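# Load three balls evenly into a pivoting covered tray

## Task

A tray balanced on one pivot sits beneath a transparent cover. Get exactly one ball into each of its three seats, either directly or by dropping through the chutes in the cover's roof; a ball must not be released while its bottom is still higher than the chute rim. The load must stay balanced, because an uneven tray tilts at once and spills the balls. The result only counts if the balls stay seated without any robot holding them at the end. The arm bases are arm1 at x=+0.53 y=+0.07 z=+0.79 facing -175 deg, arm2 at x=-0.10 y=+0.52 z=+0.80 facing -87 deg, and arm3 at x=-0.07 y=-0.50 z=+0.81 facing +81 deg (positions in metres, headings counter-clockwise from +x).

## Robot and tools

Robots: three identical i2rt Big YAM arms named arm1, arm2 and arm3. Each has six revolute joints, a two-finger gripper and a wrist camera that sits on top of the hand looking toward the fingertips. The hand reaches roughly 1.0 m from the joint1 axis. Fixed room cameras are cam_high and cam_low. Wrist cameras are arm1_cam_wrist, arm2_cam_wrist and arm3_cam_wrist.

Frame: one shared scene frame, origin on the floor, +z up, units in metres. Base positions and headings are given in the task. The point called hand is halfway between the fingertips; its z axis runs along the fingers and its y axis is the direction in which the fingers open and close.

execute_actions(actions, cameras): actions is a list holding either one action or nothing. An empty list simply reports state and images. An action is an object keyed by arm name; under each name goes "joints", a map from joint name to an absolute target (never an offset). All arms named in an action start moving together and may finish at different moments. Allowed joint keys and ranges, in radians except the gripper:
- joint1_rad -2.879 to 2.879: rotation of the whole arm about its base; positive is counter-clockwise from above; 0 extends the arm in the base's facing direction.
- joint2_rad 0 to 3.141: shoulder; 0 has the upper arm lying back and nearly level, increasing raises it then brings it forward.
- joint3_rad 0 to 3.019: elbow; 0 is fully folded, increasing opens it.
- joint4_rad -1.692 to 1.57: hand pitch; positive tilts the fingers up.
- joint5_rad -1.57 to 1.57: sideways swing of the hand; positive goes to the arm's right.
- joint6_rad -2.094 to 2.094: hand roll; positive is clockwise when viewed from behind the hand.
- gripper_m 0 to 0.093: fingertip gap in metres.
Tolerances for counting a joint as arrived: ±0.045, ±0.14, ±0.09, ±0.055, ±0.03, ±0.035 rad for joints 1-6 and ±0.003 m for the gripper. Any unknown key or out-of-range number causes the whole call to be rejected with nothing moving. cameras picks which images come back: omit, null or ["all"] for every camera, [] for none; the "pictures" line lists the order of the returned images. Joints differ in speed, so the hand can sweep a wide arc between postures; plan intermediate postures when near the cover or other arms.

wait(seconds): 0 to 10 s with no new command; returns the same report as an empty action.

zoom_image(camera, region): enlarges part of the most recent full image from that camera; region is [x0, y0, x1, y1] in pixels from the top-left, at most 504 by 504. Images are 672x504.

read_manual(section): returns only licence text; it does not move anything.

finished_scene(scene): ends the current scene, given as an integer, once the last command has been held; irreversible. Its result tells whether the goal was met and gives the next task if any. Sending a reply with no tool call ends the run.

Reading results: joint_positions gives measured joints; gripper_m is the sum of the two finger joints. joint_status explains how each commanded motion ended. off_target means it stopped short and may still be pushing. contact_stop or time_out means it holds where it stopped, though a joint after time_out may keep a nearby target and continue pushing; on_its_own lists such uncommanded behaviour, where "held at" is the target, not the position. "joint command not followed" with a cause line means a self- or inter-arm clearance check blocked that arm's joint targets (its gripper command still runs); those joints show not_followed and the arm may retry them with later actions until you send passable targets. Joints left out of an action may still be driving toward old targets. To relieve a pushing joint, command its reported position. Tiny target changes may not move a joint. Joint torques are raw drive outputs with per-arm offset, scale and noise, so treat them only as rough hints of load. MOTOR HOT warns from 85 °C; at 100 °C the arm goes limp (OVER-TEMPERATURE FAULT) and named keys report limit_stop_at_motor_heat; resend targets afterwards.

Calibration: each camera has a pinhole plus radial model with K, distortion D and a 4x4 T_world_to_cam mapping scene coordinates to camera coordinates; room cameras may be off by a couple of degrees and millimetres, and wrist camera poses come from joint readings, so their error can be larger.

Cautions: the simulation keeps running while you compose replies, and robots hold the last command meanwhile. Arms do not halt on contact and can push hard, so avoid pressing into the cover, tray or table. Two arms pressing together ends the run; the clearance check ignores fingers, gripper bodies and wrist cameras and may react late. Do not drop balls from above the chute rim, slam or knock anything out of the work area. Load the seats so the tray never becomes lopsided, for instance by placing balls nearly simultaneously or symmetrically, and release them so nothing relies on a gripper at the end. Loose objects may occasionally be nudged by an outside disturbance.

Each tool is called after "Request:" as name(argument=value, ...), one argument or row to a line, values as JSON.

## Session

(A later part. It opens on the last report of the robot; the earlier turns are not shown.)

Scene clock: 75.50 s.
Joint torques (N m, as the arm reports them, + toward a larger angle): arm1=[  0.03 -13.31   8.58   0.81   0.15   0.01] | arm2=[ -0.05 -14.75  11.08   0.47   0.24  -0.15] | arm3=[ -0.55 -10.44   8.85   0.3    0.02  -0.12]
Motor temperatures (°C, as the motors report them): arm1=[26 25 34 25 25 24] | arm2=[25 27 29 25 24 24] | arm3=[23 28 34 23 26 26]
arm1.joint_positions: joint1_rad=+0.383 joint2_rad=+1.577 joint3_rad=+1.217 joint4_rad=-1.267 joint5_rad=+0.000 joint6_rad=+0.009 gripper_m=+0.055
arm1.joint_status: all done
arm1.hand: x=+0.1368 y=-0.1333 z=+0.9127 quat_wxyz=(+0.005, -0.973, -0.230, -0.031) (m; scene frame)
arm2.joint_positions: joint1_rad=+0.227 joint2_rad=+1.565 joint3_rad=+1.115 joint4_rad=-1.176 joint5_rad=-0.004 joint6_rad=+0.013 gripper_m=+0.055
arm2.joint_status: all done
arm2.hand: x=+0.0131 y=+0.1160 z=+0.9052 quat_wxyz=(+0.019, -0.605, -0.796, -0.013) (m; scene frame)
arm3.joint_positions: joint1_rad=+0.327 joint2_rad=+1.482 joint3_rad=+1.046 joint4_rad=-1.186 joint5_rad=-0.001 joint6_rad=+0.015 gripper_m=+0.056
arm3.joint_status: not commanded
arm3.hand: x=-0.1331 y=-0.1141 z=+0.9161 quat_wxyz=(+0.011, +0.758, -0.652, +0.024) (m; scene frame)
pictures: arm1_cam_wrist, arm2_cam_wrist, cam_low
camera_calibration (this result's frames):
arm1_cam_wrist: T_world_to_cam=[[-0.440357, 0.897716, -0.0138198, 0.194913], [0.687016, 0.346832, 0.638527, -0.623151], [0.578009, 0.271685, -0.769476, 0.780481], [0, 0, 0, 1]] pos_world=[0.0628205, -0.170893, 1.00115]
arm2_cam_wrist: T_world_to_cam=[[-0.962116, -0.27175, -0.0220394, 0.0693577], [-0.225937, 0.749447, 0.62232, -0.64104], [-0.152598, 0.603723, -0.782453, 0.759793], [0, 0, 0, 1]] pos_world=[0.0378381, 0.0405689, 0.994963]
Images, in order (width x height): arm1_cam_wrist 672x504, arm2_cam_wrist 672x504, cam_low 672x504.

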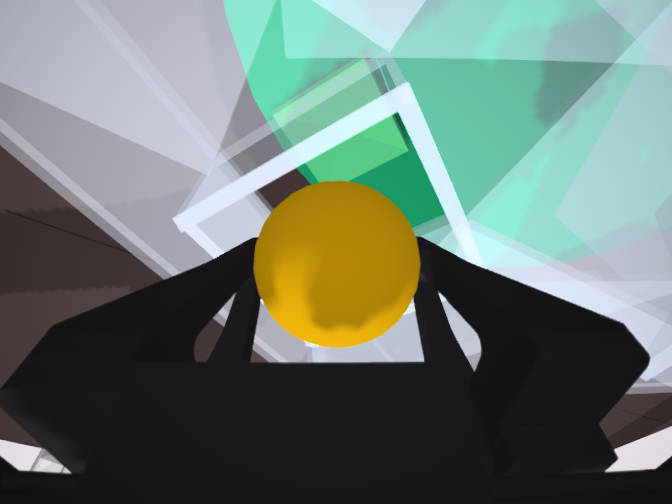

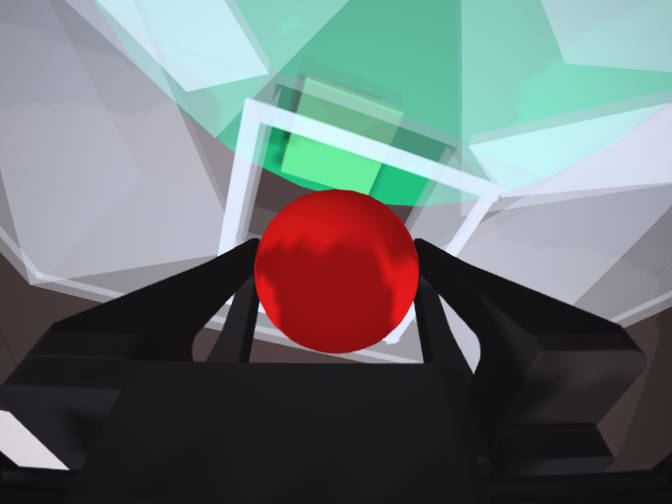

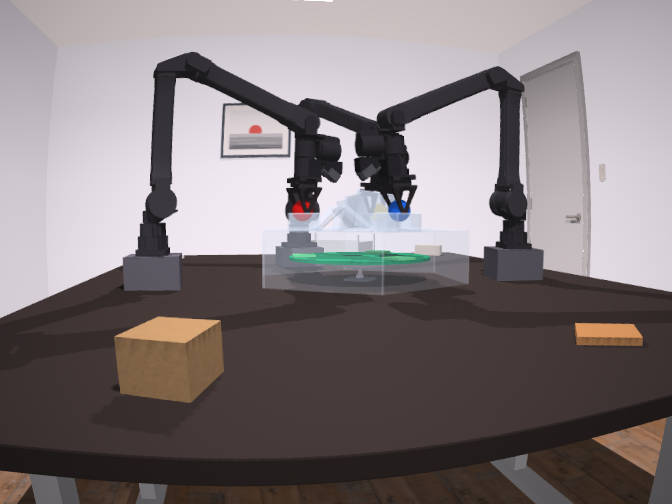

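Request:
execute_actions(
  actions=[
    {"arm1":{"joints":{"gripper_m":0.062}},"arm2":{"joints":{"gripper_m":0.062}},"arm3":{"joints":{"gripper_m":0.062}}},
  ],
  cameras=[],
)

Request:
wait(
  seconds=2,
)

Scene clock: 79.50 s.
Joint torques (N m, as the arm reports them, + toward a larger angle): arm1=[  0.09 -13.39   8.51   0.8    0.02   0.01] | arm2=[ -0.04 -13.56  11.1    0.52   0.24  -0.15] | arm3=[ -0.36 -10.2    8.81   0.34   0.06  -0.13]
Motor temperatures (°C, as the motors report them): arm1=[26 25 33 25 25 24] | arm2=[25 27 29 25 24 24] | arm3=[23 28 34 23 26 26]
arm1.joint_positions: joint1_rad=+0.379 joint2_rad=+1.577 joint3_rad=+1.217 joint4_rad=-1.267 joint5_rad=+0.003 joint6_rad=+0.009 gripper_m=+0.062
arm1.joint_status: all done
arm1.hand: x=+0.1358 y=-0.1314 z=+0.9127 quat_wxyz=(+0.007, -0.973, -0.229, -0.030) (m; scene frame)
arm2.joint_positions: joint1_rad=+0.227 joint2_rad=+1.556 joint3_rad=+1.115 joint4_rad=-1.176 joint5_rad=-0.004 joint6_rad=+0.013 gripper_m=+0.062
arm2.joint_status: all done
arm2.hand: x=+0.0132 y=+0.1158 z=+0.9087 quat_wxyz=(+0.015, -0.605, -0.796, -0.011) (m; scene frame)
arm3.joint_positions: joint1_rad=+0.327 joint2_rad=+1.482 joint3_rad=+1.046 joint4_rad=-1.186 joint5_rad=-0.001 joint6_rad=+0.015 gripper_m=+0.062
arm3.joint_status: all done
arm3.hand: x=-0.1331 y=-0.1140 z=+0.9163 quat_wxyz=(+0.011, +0.758, -0.652, +0.024) (m; scene frame)
pictures: none
No camera images: the call's "cameras" was empty. Leave "cameras" out to get every camera's image.

Scene clock: 81.50 s.
Joint torques (N m, as the arm reports them, + toward a larger angle): arm1=[  0.31 -13.13   8.55   0.8    0.02   0.01] | arm2=[ -0.05 -13.84  11.09   0.5    0.24  -0.15] | arm3=[ -0.75 -10.5    8.78   0.27   0.02  -0.12]
Motor temperatures (°C, as the motors report them): arm1=[26 25 33 25 25 24] | arm2=[25 27 29 25 24 24] | arm3=[23 28 34 23 26 26]
arm1.joint_positions: joint1_rad=+0.379 joint2_rad=+1.577 joint3_rad=+1.217 joint4_rad=-1.267 joint5_rad=+0.003 joint6_rad=+0.009 gripper_m=+0.062
arm1.joint_status: all done
arm1.hand: x=+0.1358 y=-0.1314 z=+0.9127 quat_wxyz=(+0.007, -0.973, -0.229, -0.030) (m; scene frame)
arm2.joint_positions: joint1_rad=+0.227 joint2_rad=+1.556 joint3_rad=+1.115 joint4_rad=-1.176 joint5_rad=-0.004 joint6_rad=+0.013 gripper_m=+0.062
arm2.joint_status: all done
arm2.hand: x=+0.0132 y=+0.1158 z=+0.9087 quat_wxyz=(+0.015, -0.605, -0.796, -0.011) (m; scene frame)
arm3.joint_positions: joint1_rad=+0.327 joint2_rad=+1.482 joint3_rad=+1.046 joint4_rad=-1.186 joint5_rad=-0.001 joint6_rad=+0.015 gripper_m=+0.062
arm3.joint_status: all done
arm3.hand: x=-0.1331 y=-0.1140 z=+0.9163 quat_wxyz=(+0.011, +0.758, -0.652, +0.024) (m; scene frame)
wait: 2.00 s; at rest by 0.27 s
pictures: arm1_cam_wrist, arm2_cam_wrist, arm3_cam_wrist, cam_high, cam_low
camera_calibration (this result's frames):
arm1_cam_wrist: T_world_to_cam=[[-0.437826, 0.899, -0.0103953, 0.189526], [0.688983, 0.342928, 0.638517, -0.623911], [0.577591, 0.272397, -0.769538, 0.780725], [0, 0, 0, 1]] pos_world=[0.0619037, -0.169094, 1.00115]
arm2_cam_wrist: T_world_to_cam=[[-0.962049, -0.271979, -0.0221172, 0.0695504], [-0.227494, 0.754649, 0.615428, -0.637336], [-0.150693, 0.597104, -0.787883, 0.768338], [0, 0, 0, 1]] pos_world=[0.0377038, 0.0411043, 0.999133]
arm3_cam_wrist: T_world_to_cam=[[0.986982, 0.160643, 0.00779095, 0.149675], [0.120304, -0.769558, 0.627142, -0.641348], [0.106741, -0.61804, -0.778866, 0.778706], [0, 0, 0, 1]] pos_world=[-0.15369, -0.0363279, 1.00756]
Images, in order (width x height): arm1_cam_wrist 672x504, arm2_cam_wrist 672x504, arm3_cam_wrist 672x504, cam_high 672x504, cam_low 672x504.

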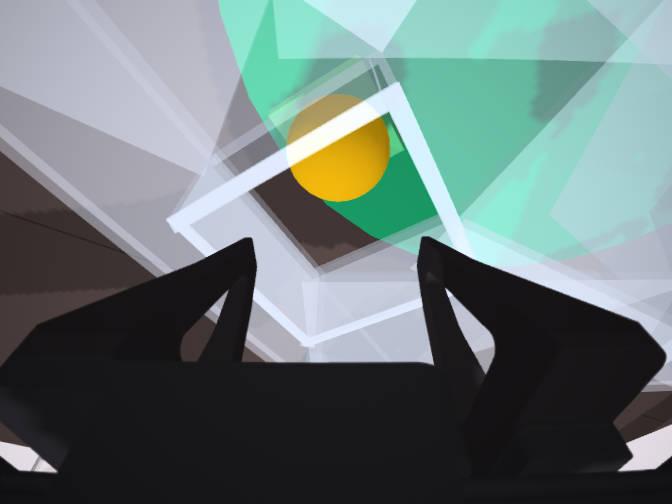

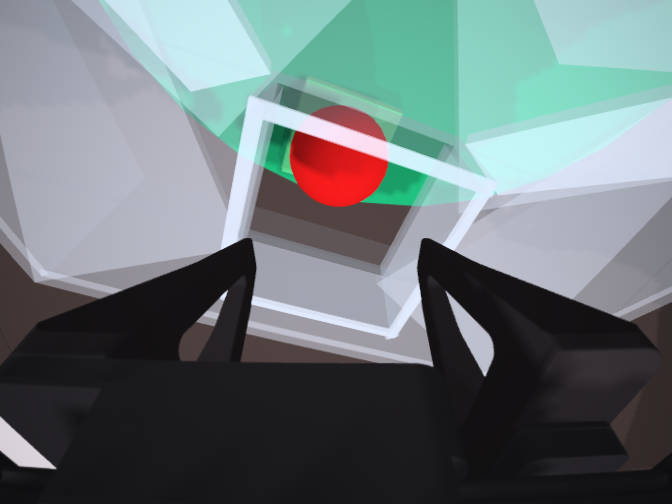

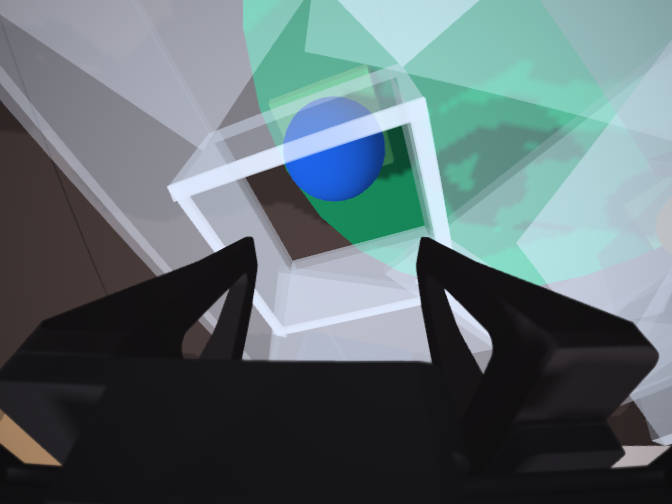

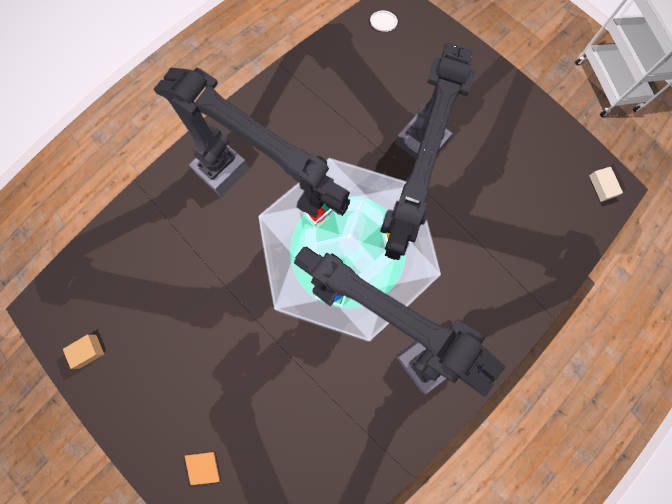

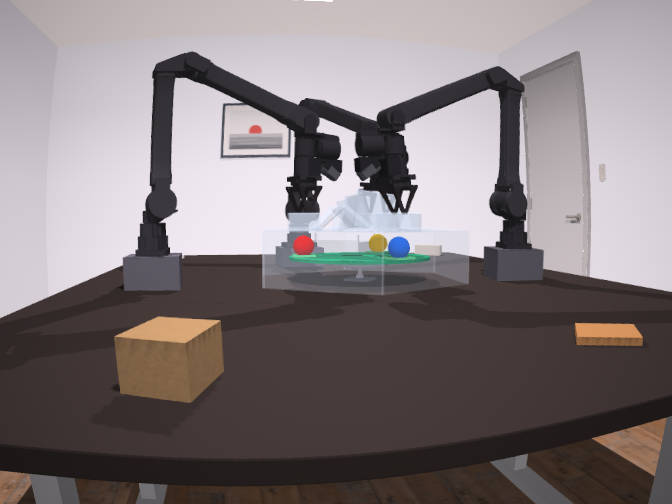

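Request:
finished_scene(
  scene=2,
)

The scene is finished: the task was done.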